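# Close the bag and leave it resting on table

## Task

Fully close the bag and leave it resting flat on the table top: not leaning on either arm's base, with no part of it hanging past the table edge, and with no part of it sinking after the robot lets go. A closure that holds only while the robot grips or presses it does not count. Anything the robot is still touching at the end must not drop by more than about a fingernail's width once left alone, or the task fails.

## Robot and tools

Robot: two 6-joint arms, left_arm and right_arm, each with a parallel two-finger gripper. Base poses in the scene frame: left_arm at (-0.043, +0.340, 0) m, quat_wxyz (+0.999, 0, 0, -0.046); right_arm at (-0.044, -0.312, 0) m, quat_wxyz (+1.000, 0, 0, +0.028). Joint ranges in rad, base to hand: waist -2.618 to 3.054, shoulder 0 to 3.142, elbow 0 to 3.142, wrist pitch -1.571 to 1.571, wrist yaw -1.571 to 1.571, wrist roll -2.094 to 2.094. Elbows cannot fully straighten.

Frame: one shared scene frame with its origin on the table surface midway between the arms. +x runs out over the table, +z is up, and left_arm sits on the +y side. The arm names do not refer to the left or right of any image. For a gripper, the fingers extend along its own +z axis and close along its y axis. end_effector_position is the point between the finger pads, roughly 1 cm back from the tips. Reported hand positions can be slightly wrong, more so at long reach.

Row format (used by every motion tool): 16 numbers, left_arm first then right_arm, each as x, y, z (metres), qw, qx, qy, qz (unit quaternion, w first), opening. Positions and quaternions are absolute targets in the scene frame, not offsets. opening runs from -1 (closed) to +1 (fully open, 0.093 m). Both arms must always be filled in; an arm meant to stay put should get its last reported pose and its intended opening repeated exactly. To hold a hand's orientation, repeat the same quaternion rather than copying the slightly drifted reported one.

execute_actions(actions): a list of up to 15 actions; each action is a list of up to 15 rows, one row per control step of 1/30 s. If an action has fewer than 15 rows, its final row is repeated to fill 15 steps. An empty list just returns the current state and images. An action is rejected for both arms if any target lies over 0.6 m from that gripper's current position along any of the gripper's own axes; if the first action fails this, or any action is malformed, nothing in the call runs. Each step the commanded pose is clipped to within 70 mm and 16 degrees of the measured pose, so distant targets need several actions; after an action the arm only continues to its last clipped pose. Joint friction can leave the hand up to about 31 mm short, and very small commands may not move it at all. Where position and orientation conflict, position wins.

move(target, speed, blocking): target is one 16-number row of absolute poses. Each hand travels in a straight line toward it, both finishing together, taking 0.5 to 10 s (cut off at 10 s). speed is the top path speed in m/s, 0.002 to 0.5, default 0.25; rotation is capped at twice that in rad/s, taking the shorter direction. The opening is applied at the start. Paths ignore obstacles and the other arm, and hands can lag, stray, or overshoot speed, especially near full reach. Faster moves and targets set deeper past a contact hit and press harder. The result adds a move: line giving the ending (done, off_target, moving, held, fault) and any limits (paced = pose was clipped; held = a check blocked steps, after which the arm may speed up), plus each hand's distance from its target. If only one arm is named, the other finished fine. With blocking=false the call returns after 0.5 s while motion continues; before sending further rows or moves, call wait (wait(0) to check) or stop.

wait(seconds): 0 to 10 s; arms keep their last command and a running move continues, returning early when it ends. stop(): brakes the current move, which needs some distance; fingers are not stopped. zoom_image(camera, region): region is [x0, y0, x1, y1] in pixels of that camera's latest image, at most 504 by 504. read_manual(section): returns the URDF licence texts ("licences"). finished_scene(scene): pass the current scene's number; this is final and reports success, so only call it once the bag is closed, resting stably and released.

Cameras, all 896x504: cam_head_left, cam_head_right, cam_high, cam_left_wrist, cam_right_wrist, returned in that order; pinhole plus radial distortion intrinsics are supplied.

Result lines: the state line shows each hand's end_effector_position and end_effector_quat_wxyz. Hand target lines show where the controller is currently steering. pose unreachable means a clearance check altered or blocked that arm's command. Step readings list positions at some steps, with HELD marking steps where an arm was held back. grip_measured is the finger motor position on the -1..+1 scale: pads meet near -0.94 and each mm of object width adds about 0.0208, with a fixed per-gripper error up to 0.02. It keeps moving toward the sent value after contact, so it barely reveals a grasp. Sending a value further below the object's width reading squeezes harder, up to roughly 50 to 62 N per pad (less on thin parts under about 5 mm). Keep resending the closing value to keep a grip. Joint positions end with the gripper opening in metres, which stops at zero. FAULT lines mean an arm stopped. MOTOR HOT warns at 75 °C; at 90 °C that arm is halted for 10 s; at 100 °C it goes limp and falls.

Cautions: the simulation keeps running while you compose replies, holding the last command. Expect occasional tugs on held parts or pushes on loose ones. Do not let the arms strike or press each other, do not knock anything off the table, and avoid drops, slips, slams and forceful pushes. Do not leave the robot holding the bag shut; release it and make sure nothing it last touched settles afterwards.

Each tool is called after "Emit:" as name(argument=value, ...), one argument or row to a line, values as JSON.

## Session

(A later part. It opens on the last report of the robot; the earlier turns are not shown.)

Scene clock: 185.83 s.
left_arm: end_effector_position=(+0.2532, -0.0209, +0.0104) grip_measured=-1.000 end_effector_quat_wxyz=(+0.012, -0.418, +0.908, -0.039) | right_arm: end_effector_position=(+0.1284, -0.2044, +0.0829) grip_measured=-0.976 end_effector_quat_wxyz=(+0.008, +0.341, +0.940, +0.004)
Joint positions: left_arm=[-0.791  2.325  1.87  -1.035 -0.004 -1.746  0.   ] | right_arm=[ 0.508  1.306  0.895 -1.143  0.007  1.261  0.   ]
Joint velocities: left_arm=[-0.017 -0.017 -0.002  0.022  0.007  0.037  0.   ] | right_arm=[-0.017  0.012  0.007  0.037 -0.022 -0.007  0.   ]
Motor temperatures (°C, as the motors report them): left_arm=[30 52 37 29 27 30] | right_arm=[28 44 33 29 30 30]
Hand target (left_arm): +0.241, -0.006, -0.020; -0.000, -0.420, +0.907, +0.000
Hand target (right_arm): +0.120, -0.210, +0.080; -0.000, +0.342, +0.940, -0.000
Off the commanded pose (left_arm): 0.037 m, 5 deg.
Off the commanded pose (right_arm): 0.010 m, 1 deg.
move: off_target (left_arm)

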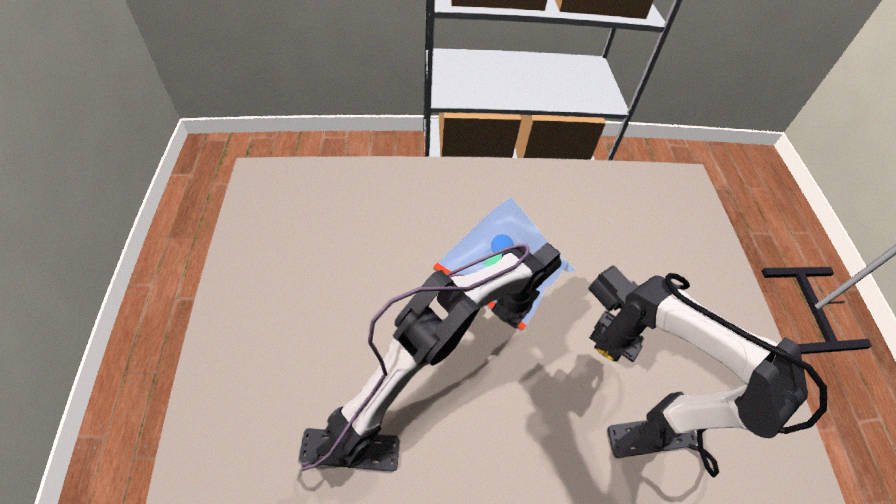

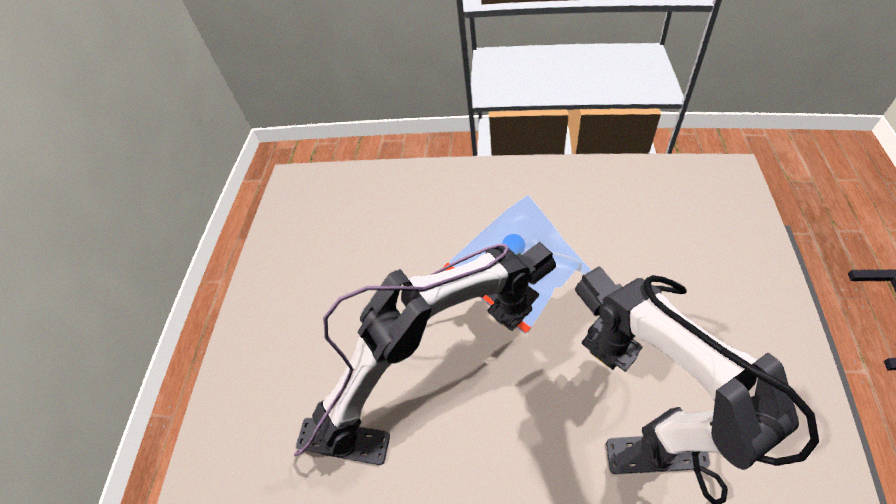

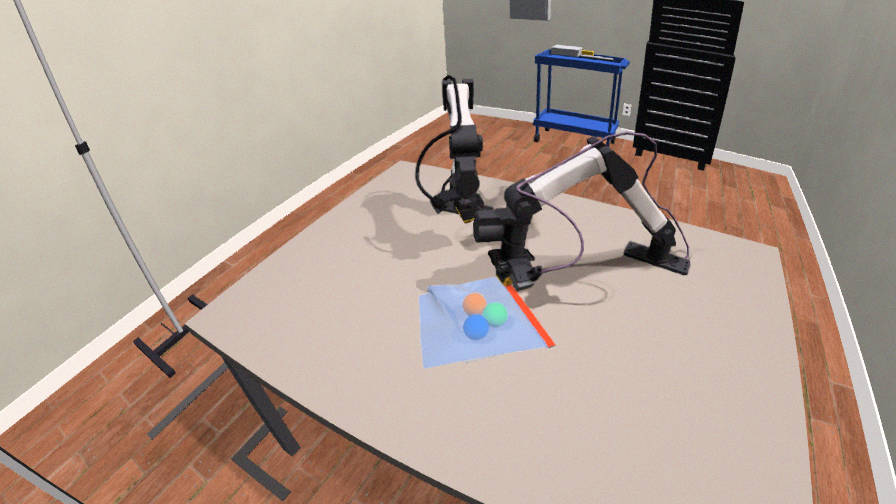

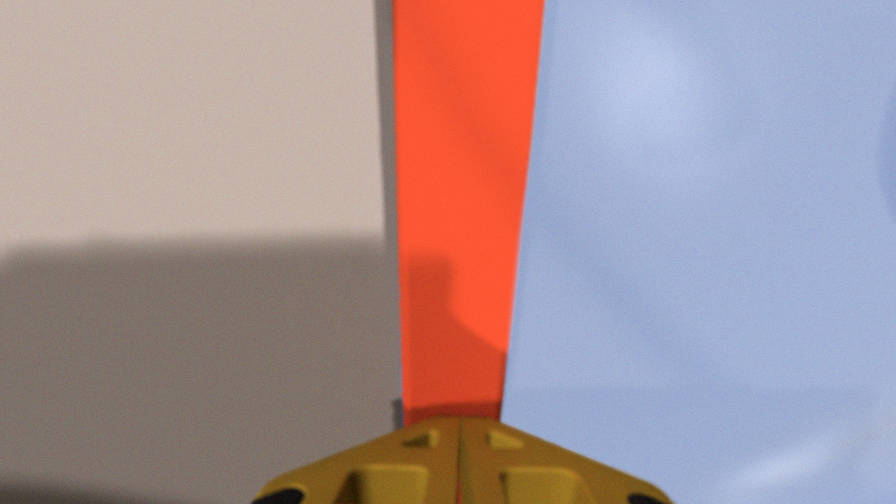

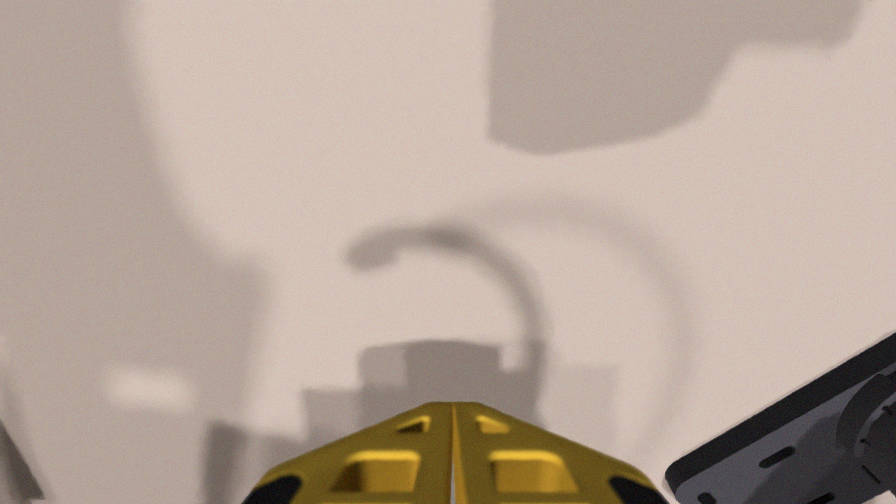

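Emit:
move(
  target=[0.2386,-0.0351,0.032,0,-0.42,0.907,0,-1, 0.13,-0.27,0.08,0,0.342,0.940,0,-1],
  speed=0.1,
)

Emit:
move(
  target=[0.2387,-0.0305,0.004,0,-0.42,0.907,0,-1, 0.13,-0.27,0.08,0,0.342,0.940,0,-1],
  speed=0.06,
)

Emit:
move(
  target=[0.2308,-0.0201,-0.022,0,-0.42,0.907,0,-1, 0.13,-0.27,0.08,0,0.342,0.940,0,-1],
  speed=0.06,
)

Scene clock: 188.53 s.
left_arm: end_effector_position=(+0.2416, -0.0327, +0.0368) grip_measured=-1.000 end_effector_quat_wxyz=(+0.004, -0.419, +0.908, -0.008) | right_arm: end_effector_position=(+0.1404, -0.2662, +0.0831) grip_measured=-0.976 end_effector_quat_wxyz=(+0.010, +0.341, +0.940, +0.003)
Joint positions: left_arm=[-0.826  2.391  2.094 -1.257 -0.004 -1.784  0.   ] | right_arm=[ 0.194  1.248  0.855 -1.158  0.006  0.946  0.   ]
Joint velocities: left_arm=[-0.007  0.002 -0.002  0.007 -0.081 -0.007  0.   ] | right_arm=[ 0.002  0.002  0.007 -0.066 -0.037 -0.022  0.   ]
Motor temperatures (°C, as the motors report them): left_arm=[30 52 37 29 27 30] | right_arm=[28 43 33 29 30 30]
Hand target (left_arm): +0.239, -0.035, +0.032; +0.001, -0.420, +0.908, -0.000
Hand target (right_arm): +0.131, -0.270, +0.080; +0.002, +0.342, +0.940, -0.001
Off the commanded pose (left_arm): 0.006 m, 1 deg.
Off the commanded pose (right_arm): 0.011 m, 1 deg.
move: off_target (right_arm)

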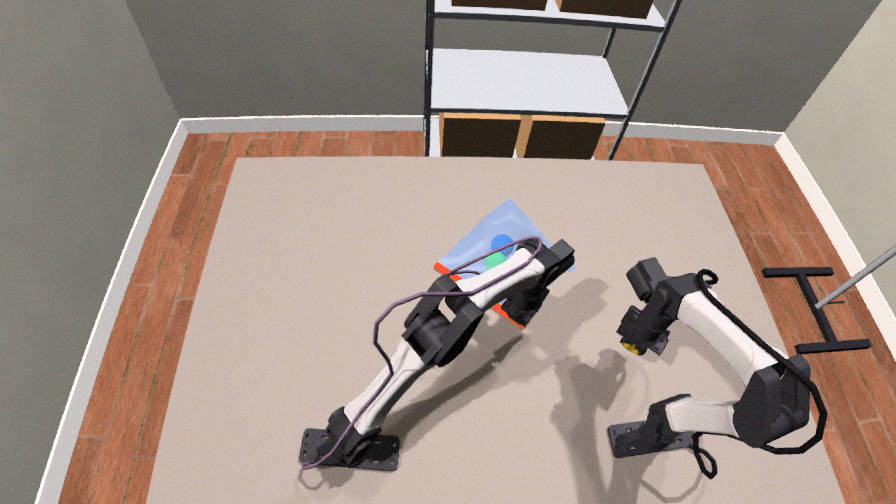

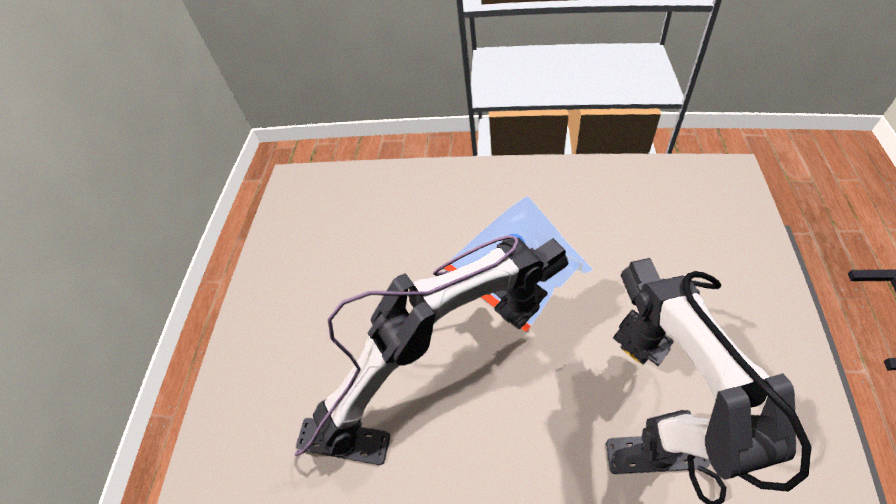

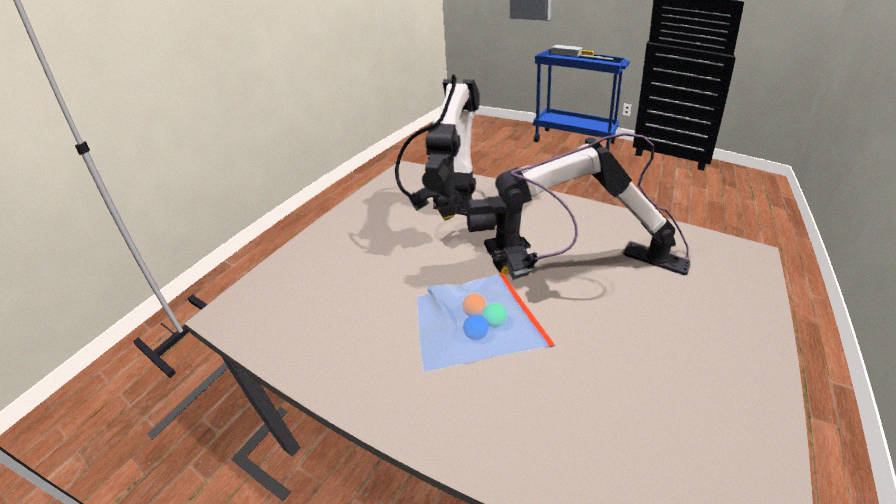

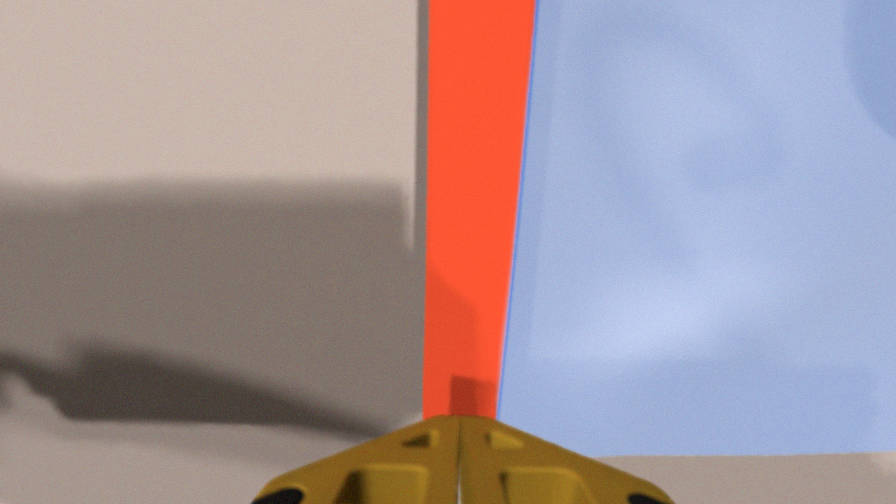

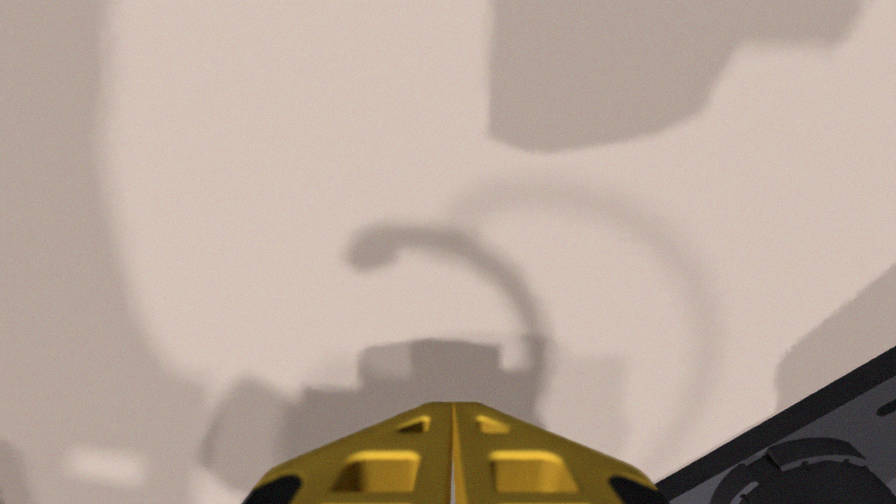

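Scene clock: 189.53 s.
left_arm: end_effector_position=(+0.2433, -0.0350, +0.0199) grip_measured=-1.000 end_effector_quat_wxyz=(+0.006, -0.419, +0.908, -0.016) | right_arm: end_effector_position=(+0.1395, -0.2665, +0.0830) grip_measured=-0.976 end_effector_quat_wxyz=(+0.008, +0.340, +0.941, +0.002)
Joint positions: left_arm=[-0.826  2.391  2.026 -1.171 -0.004 -1.784  0.   ] | right_arm=[ 0.194  1.248  0.855 -1.162  0.006  0.943  0.   ]
Joint velocities: left_arm=[ 0.007  0.007 -0.017 -0.037 -0.022  0.007  0.   ] | right_arm=[ 0.002  0.002  0.002 -0.007 -0.051 -0.125  0.   ]
Motor temperatures (°C, as the motors report them): left_arm=[30 52 37 29 27 30] | right_arm=[28 43 33 29 30 30]
Hand target (left_arm): +0.238, -0.030, +0.004; -0.000, -0.420, +0.907, +0.000
Hand target (right_arm): +0.130, -0.270, +0.080; -0.000, +0.342, +0.940, -0.000
Off the commanded pose (left_arm): 0.017 m, 2 deg.
Off the commanded pose (right_arm): 0.011 m, 1 deg.
move: off_target (left_arm, right_arm)

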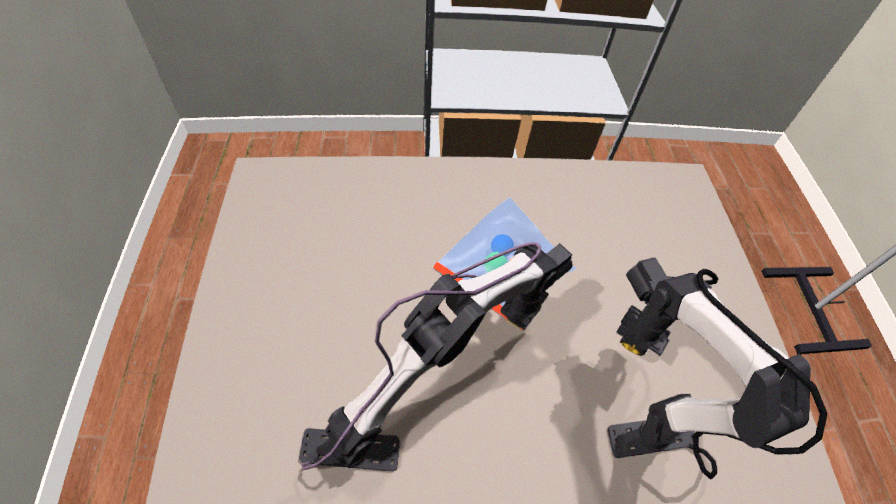

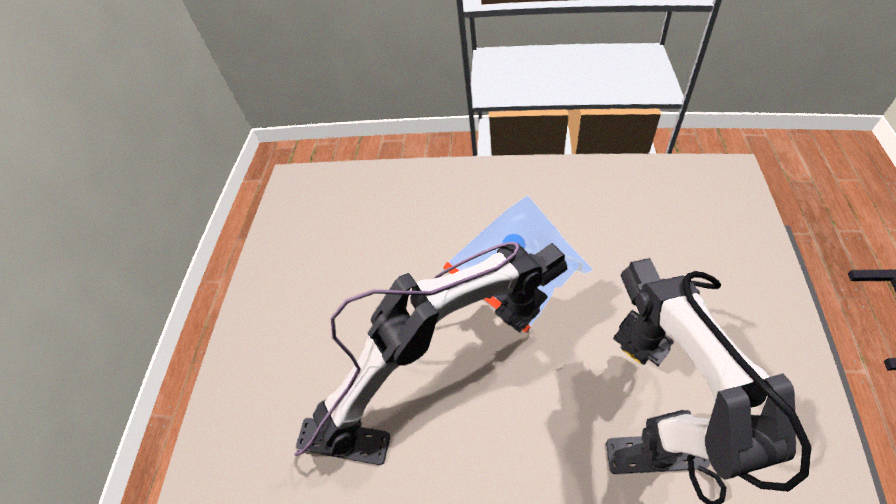

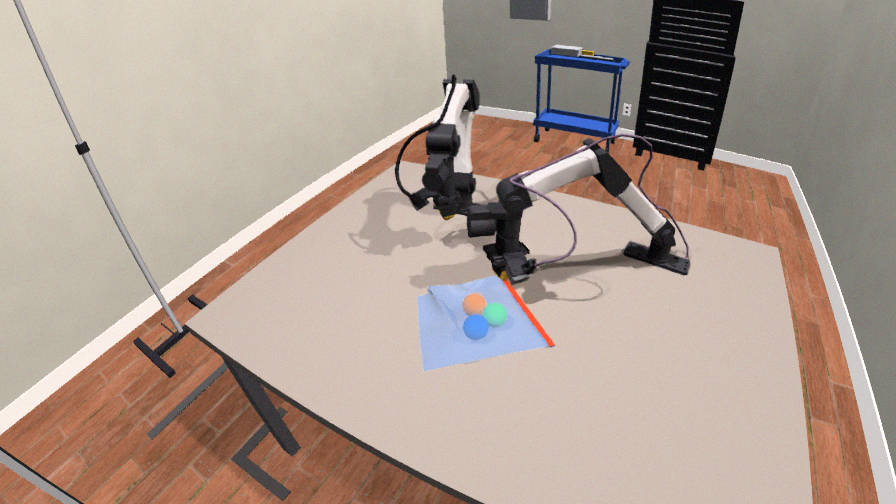

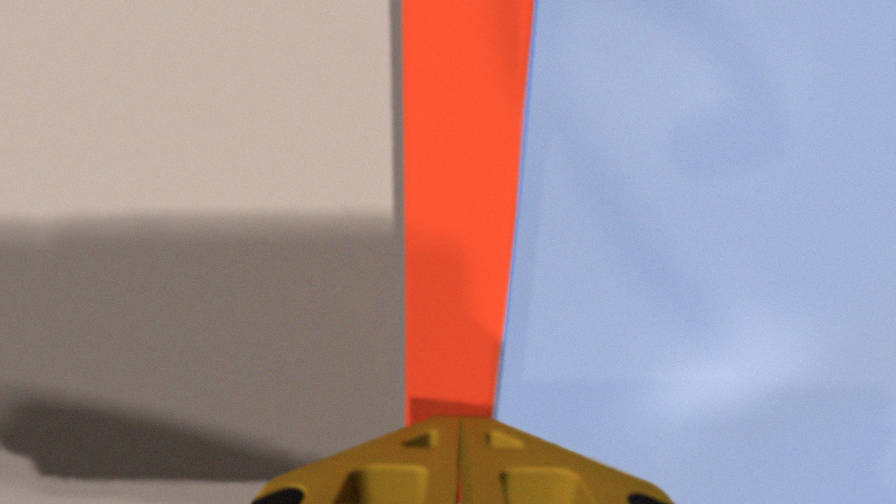

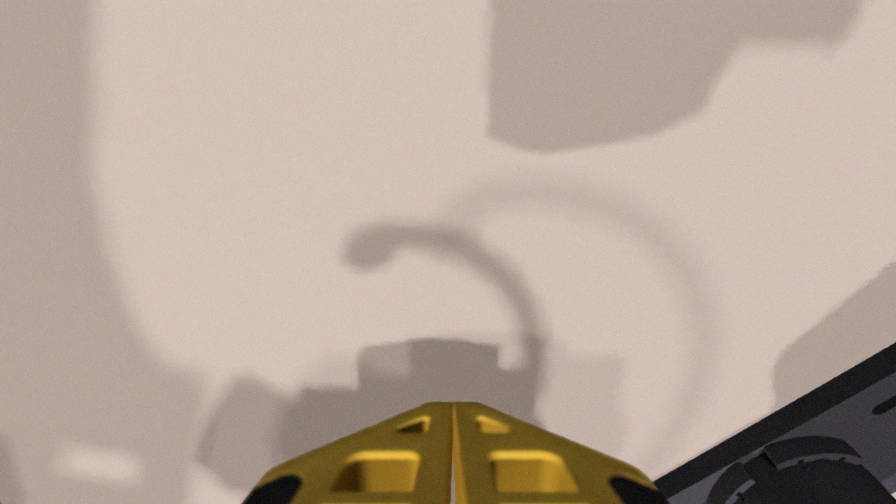

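Scene clock: 190.53 s.
left_arm: end_effector_position=(+0.2419, -0.0331, +0.0103) grip_measured=-1.000 end_effector_quat_wxyz=(+0.011, -0.419, +0.907, -0.039) | right_arm: end_effector_position=(+0.1395, -0.2665, +0.0830) grip_measured=-0.976 end_effector_quat_wxyz=(+0.008, +0.340, +0.941, +0.002)
Joint positions: left_arm=[-0.826  2.337  1.891 -1.044 -0.004 -1.784  0.   ] | right_arm=[ 0.194  1.248  0.855 -1.162  0.006  0.943  0.   ]
Joint velocities: left_arm=[ 0.002 -0.002  0.017  0.066 -0.081  0.037  0.   ] | right_arm=[-0.002 -0.017 -0.007 -0.022 -0.051  0.007  0.   ]
Motor temperatures (°C, as the motors report them): left_arm=[30 52 37 29 27 30] | right_arm=[28 43 33 29 30 30]
Hand target (left_arm): +0.230, -0.019, -0.020; -0.000, -0.420, +0.907, +0.000
Hand target (right_arm): +0.130, -0.270, +0.080; -0.000, +0.342, +0.940, -0.000
Off the commanded pose (left_arm): 0.037 m, 5 deg.
Off the commanded pose (right_arm): 0.011 m, 1 deg.
move: off_target (left_arm, right_arm)

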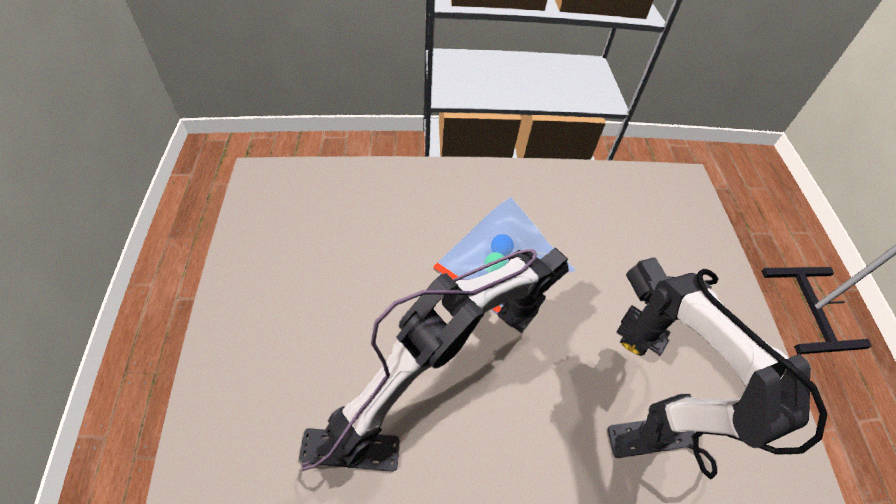

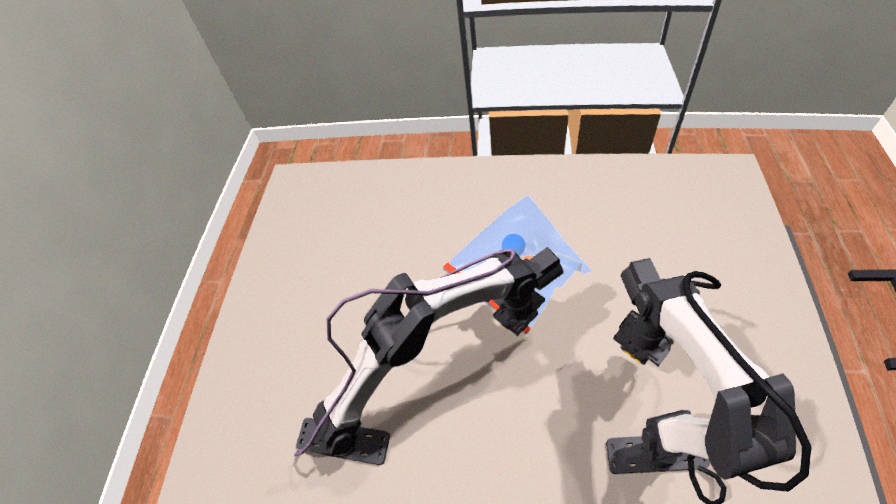

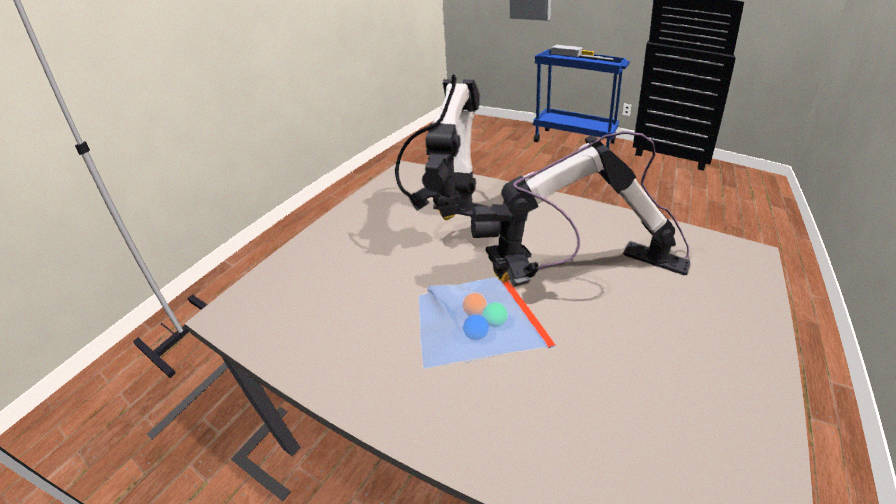

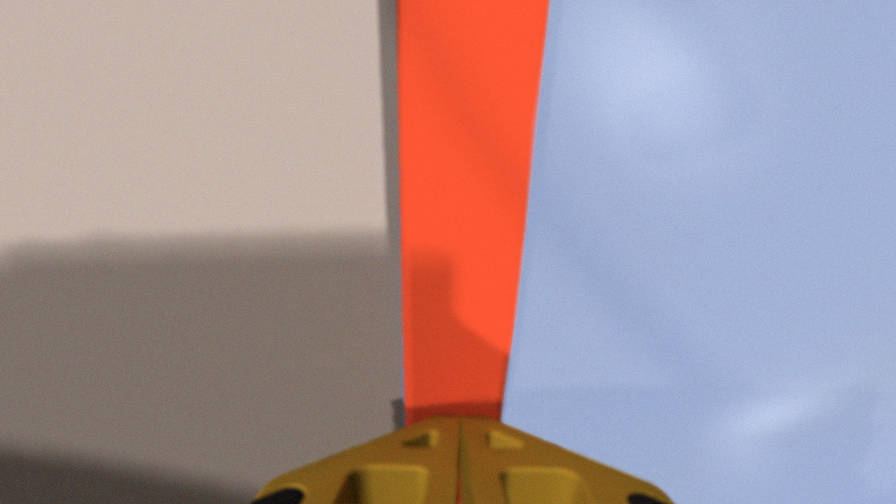

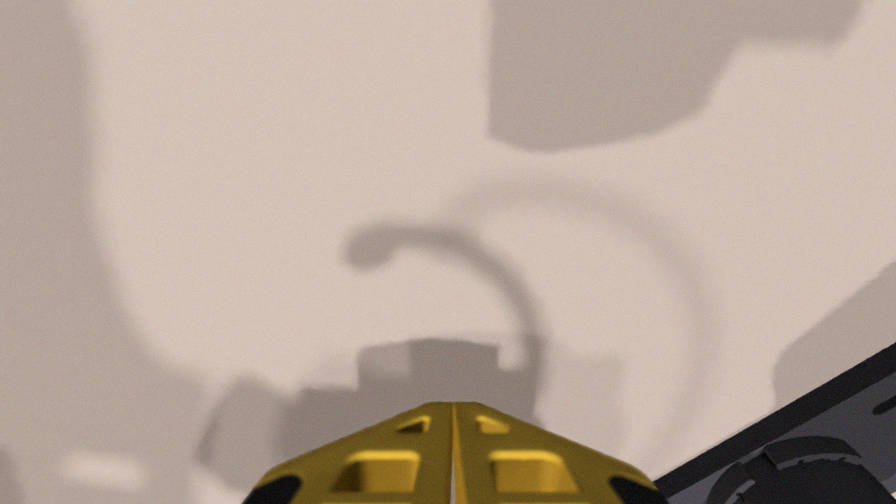

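Emit:
move(
  target=[0.2271,-0.0479,0.032,0,-0.42,0.907,0,-1, 0.13,-0.27,0.08,0,0.342,0.940,0,-1],
  speed=0.1,
)

Emit:
move(
  target=[0.2273,-0.0432,0.004,0,-0.42,0.907,0,-1, 0.13,-0.27,0.08,0,0.342,0.940,0,-1],
  speed=0.06,
)

Emit:
move(
  target=[0.2198,-0.0326,-0.022,0,-0.42,0.907,0,-1, 0.13,-0.27,0.08,0,0.342,0.940,0,-1],
  speed=0.06,
)

Scene clock: 195.33 s.
left_arm: end_effector_position=(+0.2290, -0.0463, +0.0362) grip_measured=-1.000 end_effector_quat_wxyz=(+0.003, -0.418, +0.908, -0.007) | right_arm: end_effector_position=(+0.1395, -0.2665, +0.0830) grip_measured=-0.976 end_effector_quat_wxyz=(+0.008, +0.340, +0.941, +0.002)
Joint positions: left_arm=[-0.865  2.412  2.129 -1.273 -0.004 -1.82   0.   ] | right_arm=[ 0.194  1.248  0.855 -1.162  0.006  0.943  0.   ]
Joint velocities: left_arm=[0.002 0.002 0.002 0.007 0.037 0.022 0.   ] | right_arm=[-0.007 -0.002 -0.012 -0.007 -0.022 -0.051  0.   ]
Motor temperatures (°C, as the motors report them): left_arm=[30 52 37 29 27 30] | right_arm=[28 43 33 29 30 30]
Hand target (left_arm): +0.228, -0.048, +0.032; +0.001, -0.420, +0.908, -0.001
Hand target (right_arm): +0.130, -0.270, +0.080; -0.000, +0.342, +0.940, -0.000
Off the commanded pose (left_arm): 0.005 m, 1 deg.
Off the commanded pose (right_arm): 0.011 m, 1 deg.
move: off_target (right_arm)

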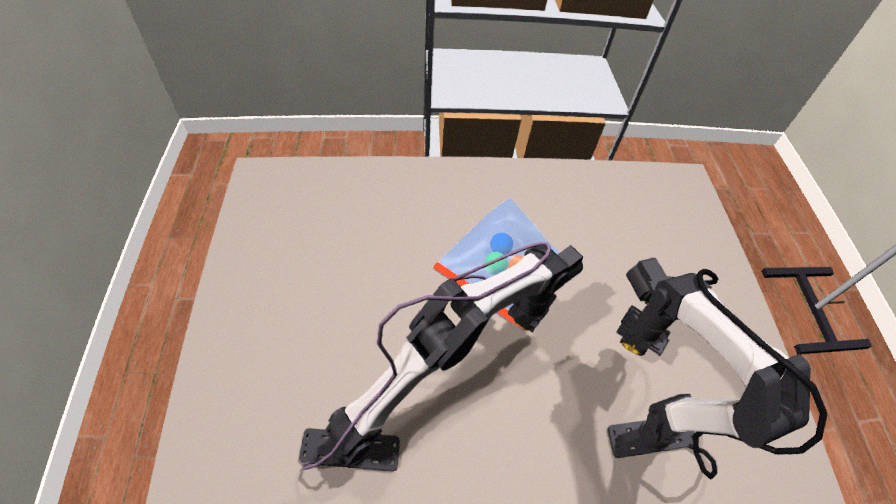

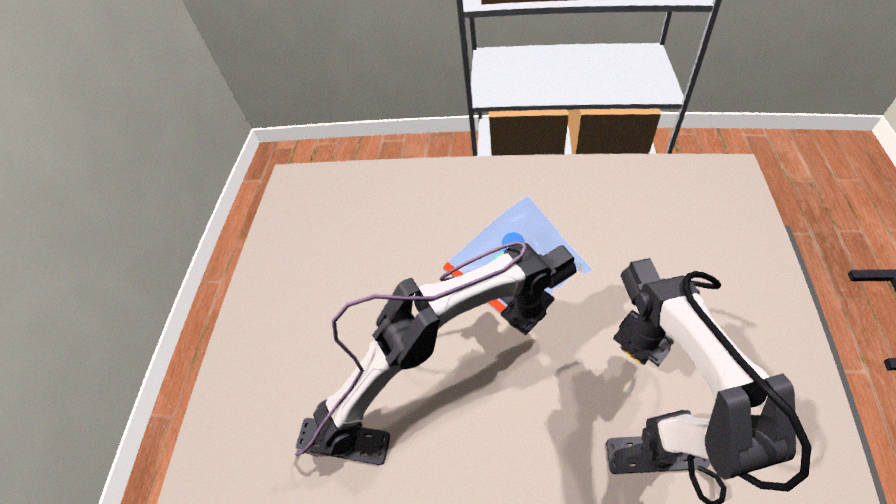

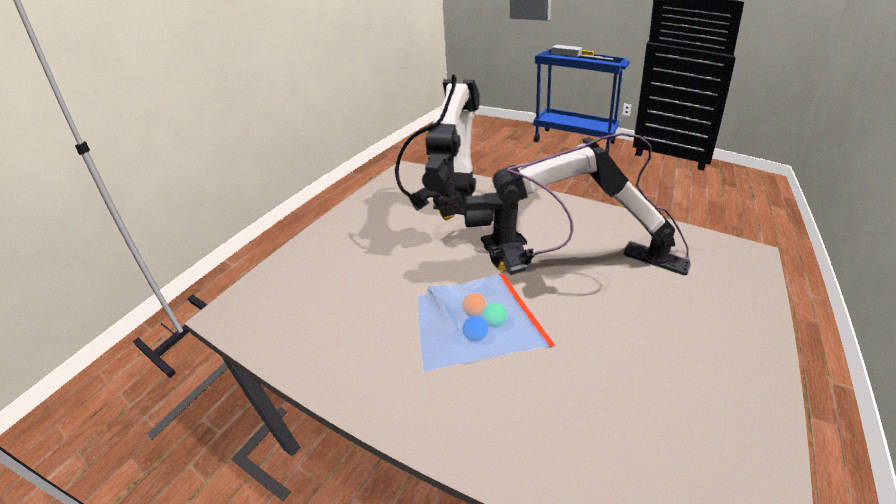

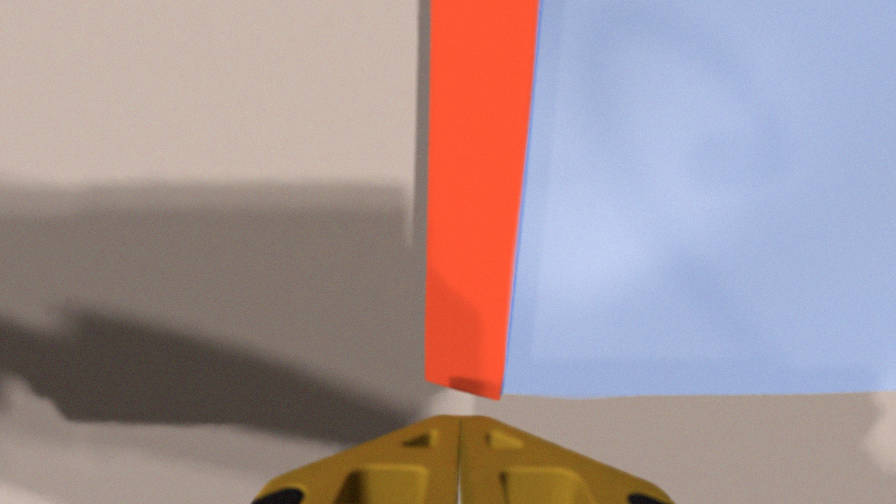

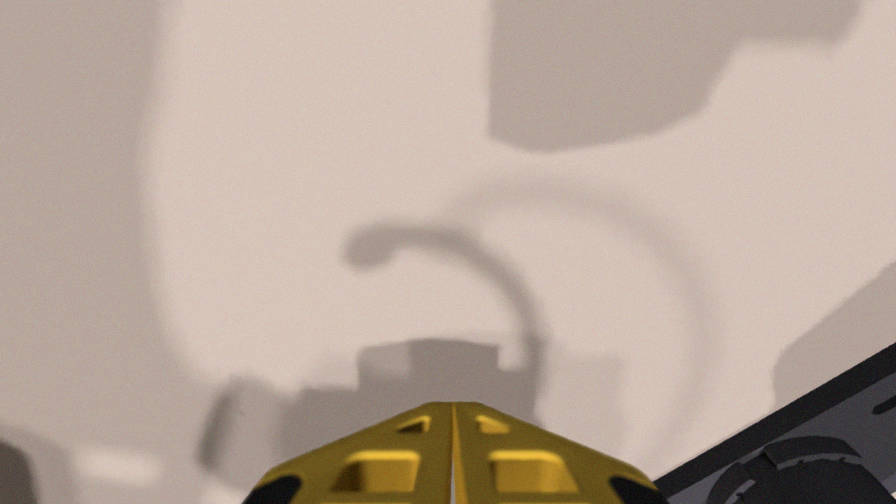

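Scene clock: 196.30 s.
left_arm: end_effector_position=(+0.2305, -0.0483, +0.0183) grip_measured=-1.000 end_effector_quat_wxyz=(+0.005, -0.418, +0.908, -0.015) | right_arm: end_effector_position=(+0.1395, -0.2665, +0.0830) grip_measured=-0.976 end_effector_quat_wxyz=(+0.008, +0.340, +0.941, +0.002)
Joint positions: left_arm=[-0.865  2.412  2.057 -1.185 -0.004 -1.82   0.   ] | right_arm=[ 0.194  1.248  0.855 -1.162  0.006  0.943  0.   ]
Joint velocities: left_arm=[-0.002 -0.012 -0.017  0.007  0.007  0.051  0.   ] | right_arm=[ 0.007 -0.002 -0.002  0.007 -0.037  0.037  0.   ]
Motor temperatures (°C, as the motors report them): left_arm=[30 52 37 29 27 30] | right_arm=[28 42 33 29 30 30]
Hand target (left_arm): +0.227, -0.043, +0.004; -0.000, -0.420, +0.907, +0.000
Hand target (right_arm): +0.130, -0.270, +0.080; -0.000, +0.342, +0.940, -0.000
Off the commanded pose (left_arm): 0.015 m, 2 deg.
Off the commanded pose (right_arm): 0.011 m, 1 deg.
move: off_target (left_arm, right_arm)

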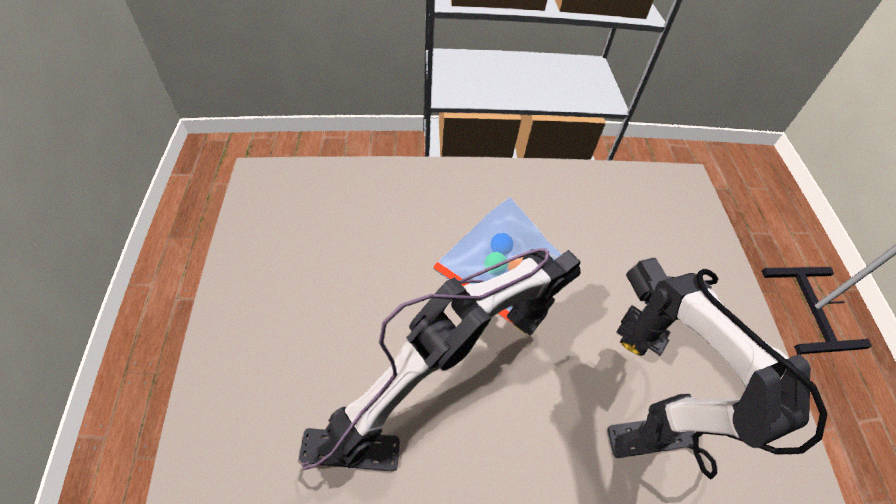

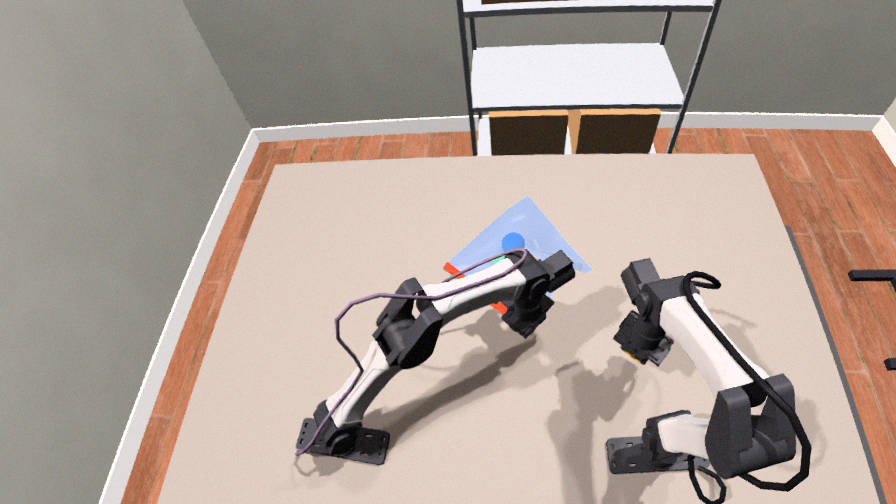

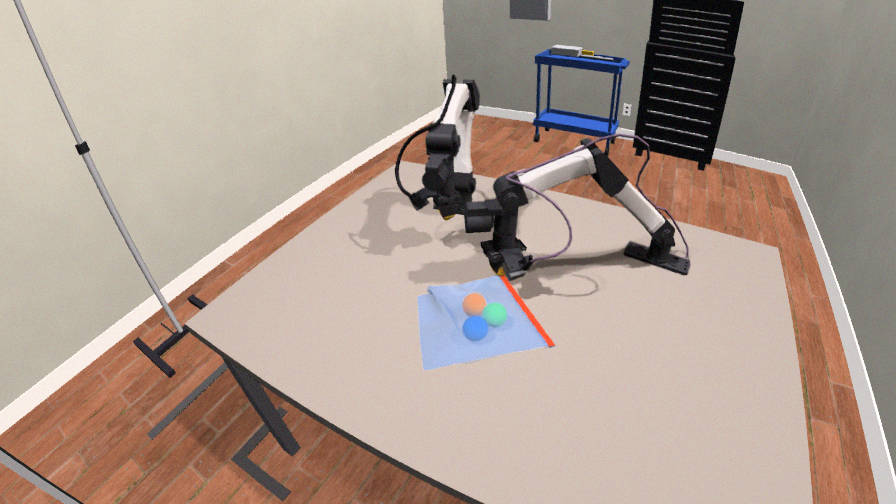

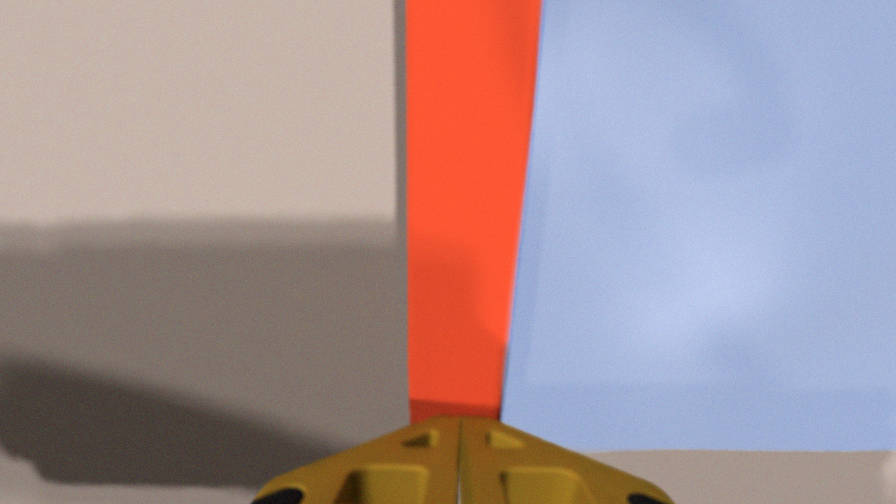

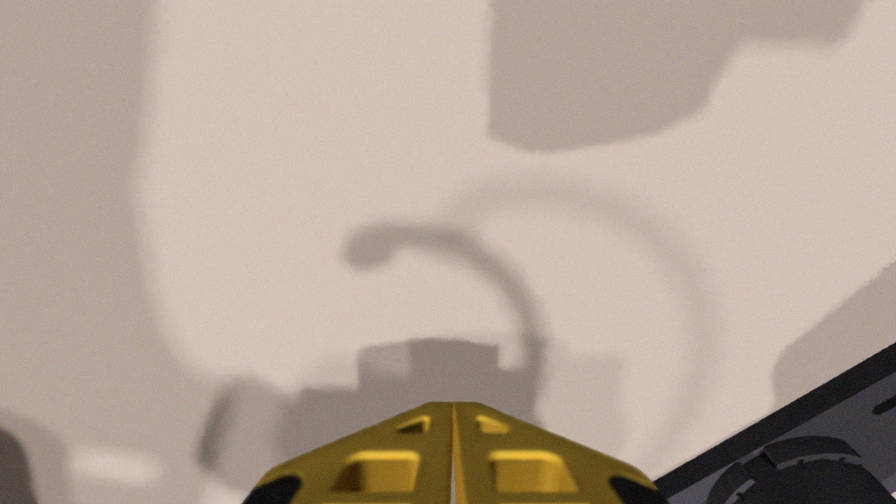

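Scene clock: 197.27 s.
left_arm: end_effector_position=(+0.2293, -0.0467, +0.0101) grip_measured=-1.000 end_effector_quat_wxyz=(+0.009, -0.418, +0.908, -0.039) | right_arm: end_effector_position=(+0.1395, -0.2665, +0.0830) grip_measured=-0.976 end_effector_quat_wxyz=(+0.008, +0.340, +0.941, +0.002)
Joint positions: left_arm=[-0.865  2.353  1.917 -1.054 -0.004 -1.82   0.   ] | right_arm=[ 0.194  1.248  0.855 -1.162  0.006  0.943  0.   ]
Joint velocities: left_arm=[ 0.002  0.007 -0.027  0.022  0.037 -0.037  0.   ] | right_arm=[ 0.002 -0.002 -0.002  0.051 -0.022 -0.022  0.   ]
Motor temperatures (°C, as the motors report them): left_arm=[30 52 37 29 27 30] | right_arm=[28 42 33 29 30 30]
Hand target (left_arm): +0.219, -0.031, -0.020; -0.000, -0.420, +0.907, +0.001
Hand target (right_arm): +0.130, -0.270, +0.080; -0.000, +0.342, +0.940, -0.000
Off the commanded pose (left_arm): 0.036 m, 5 deg.
Off the commanded pose (right_arm): 0.011 m, 1 deg.
move: off_target (left_arm, right_arm)

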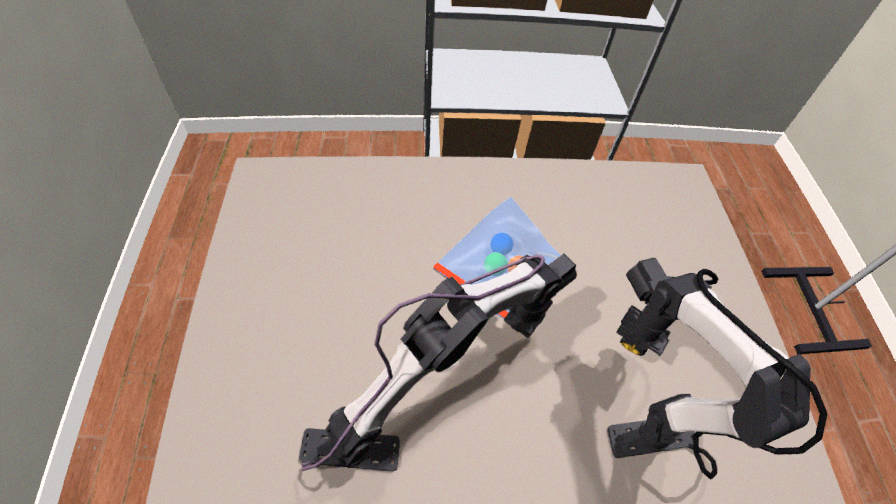

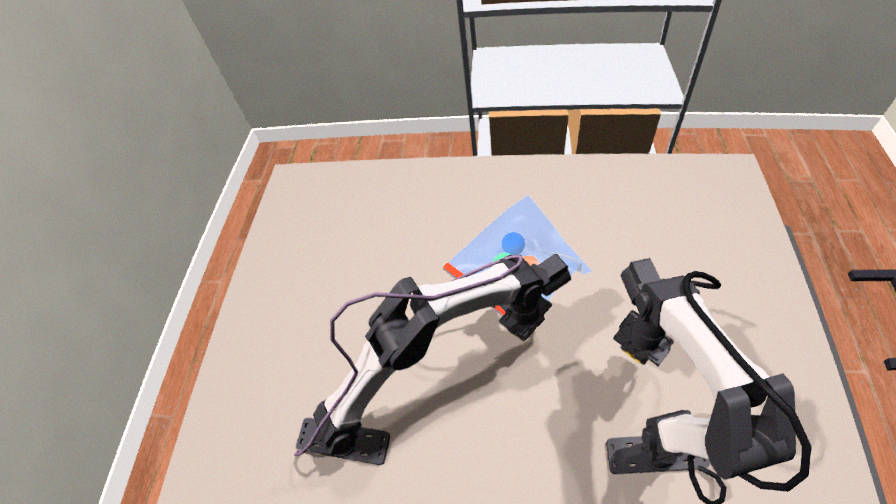

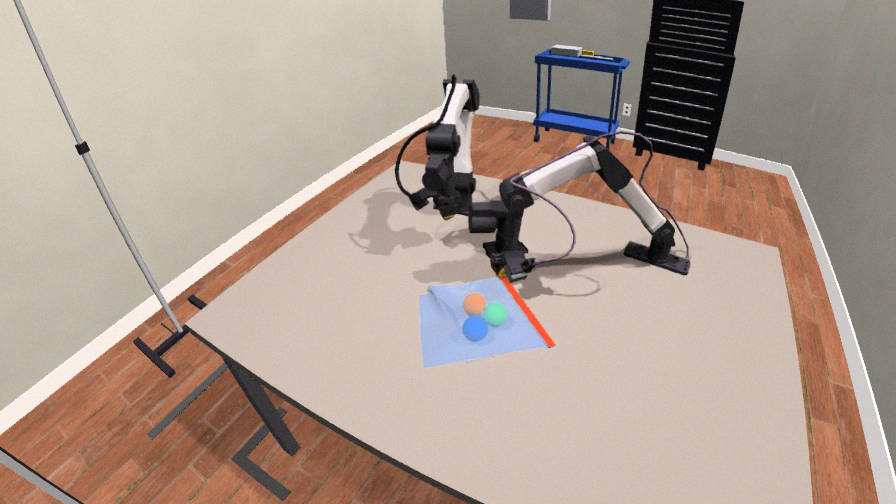

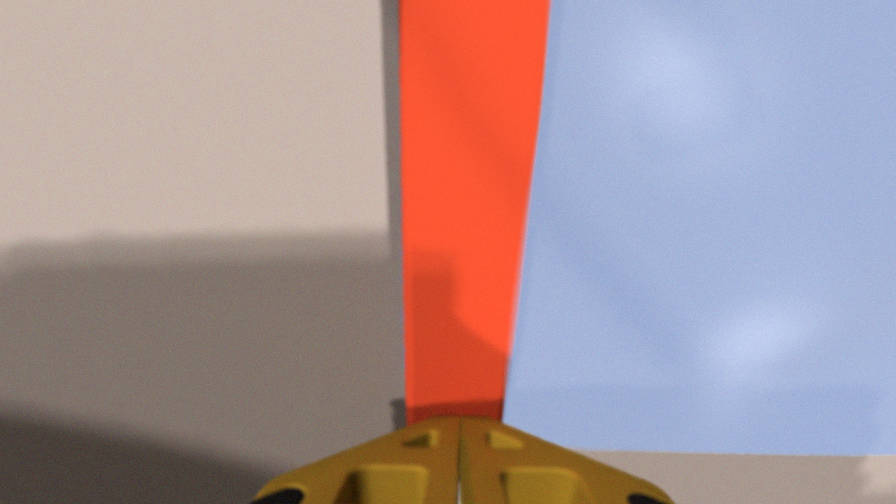

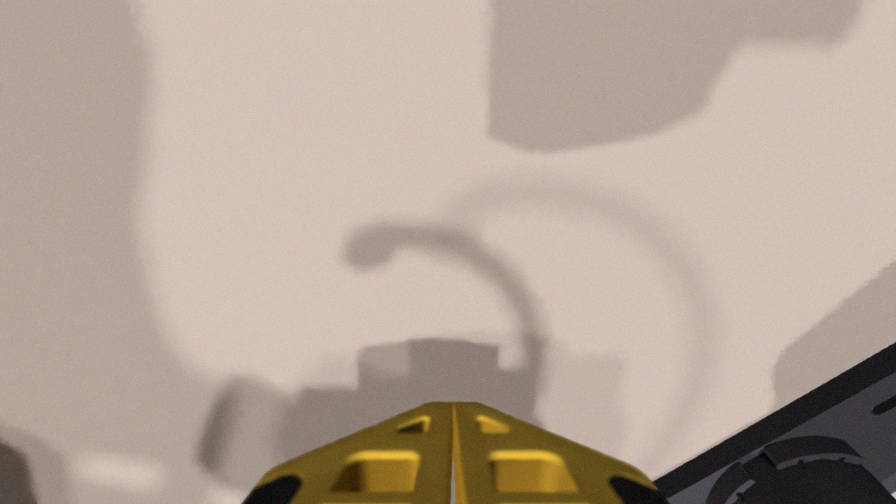

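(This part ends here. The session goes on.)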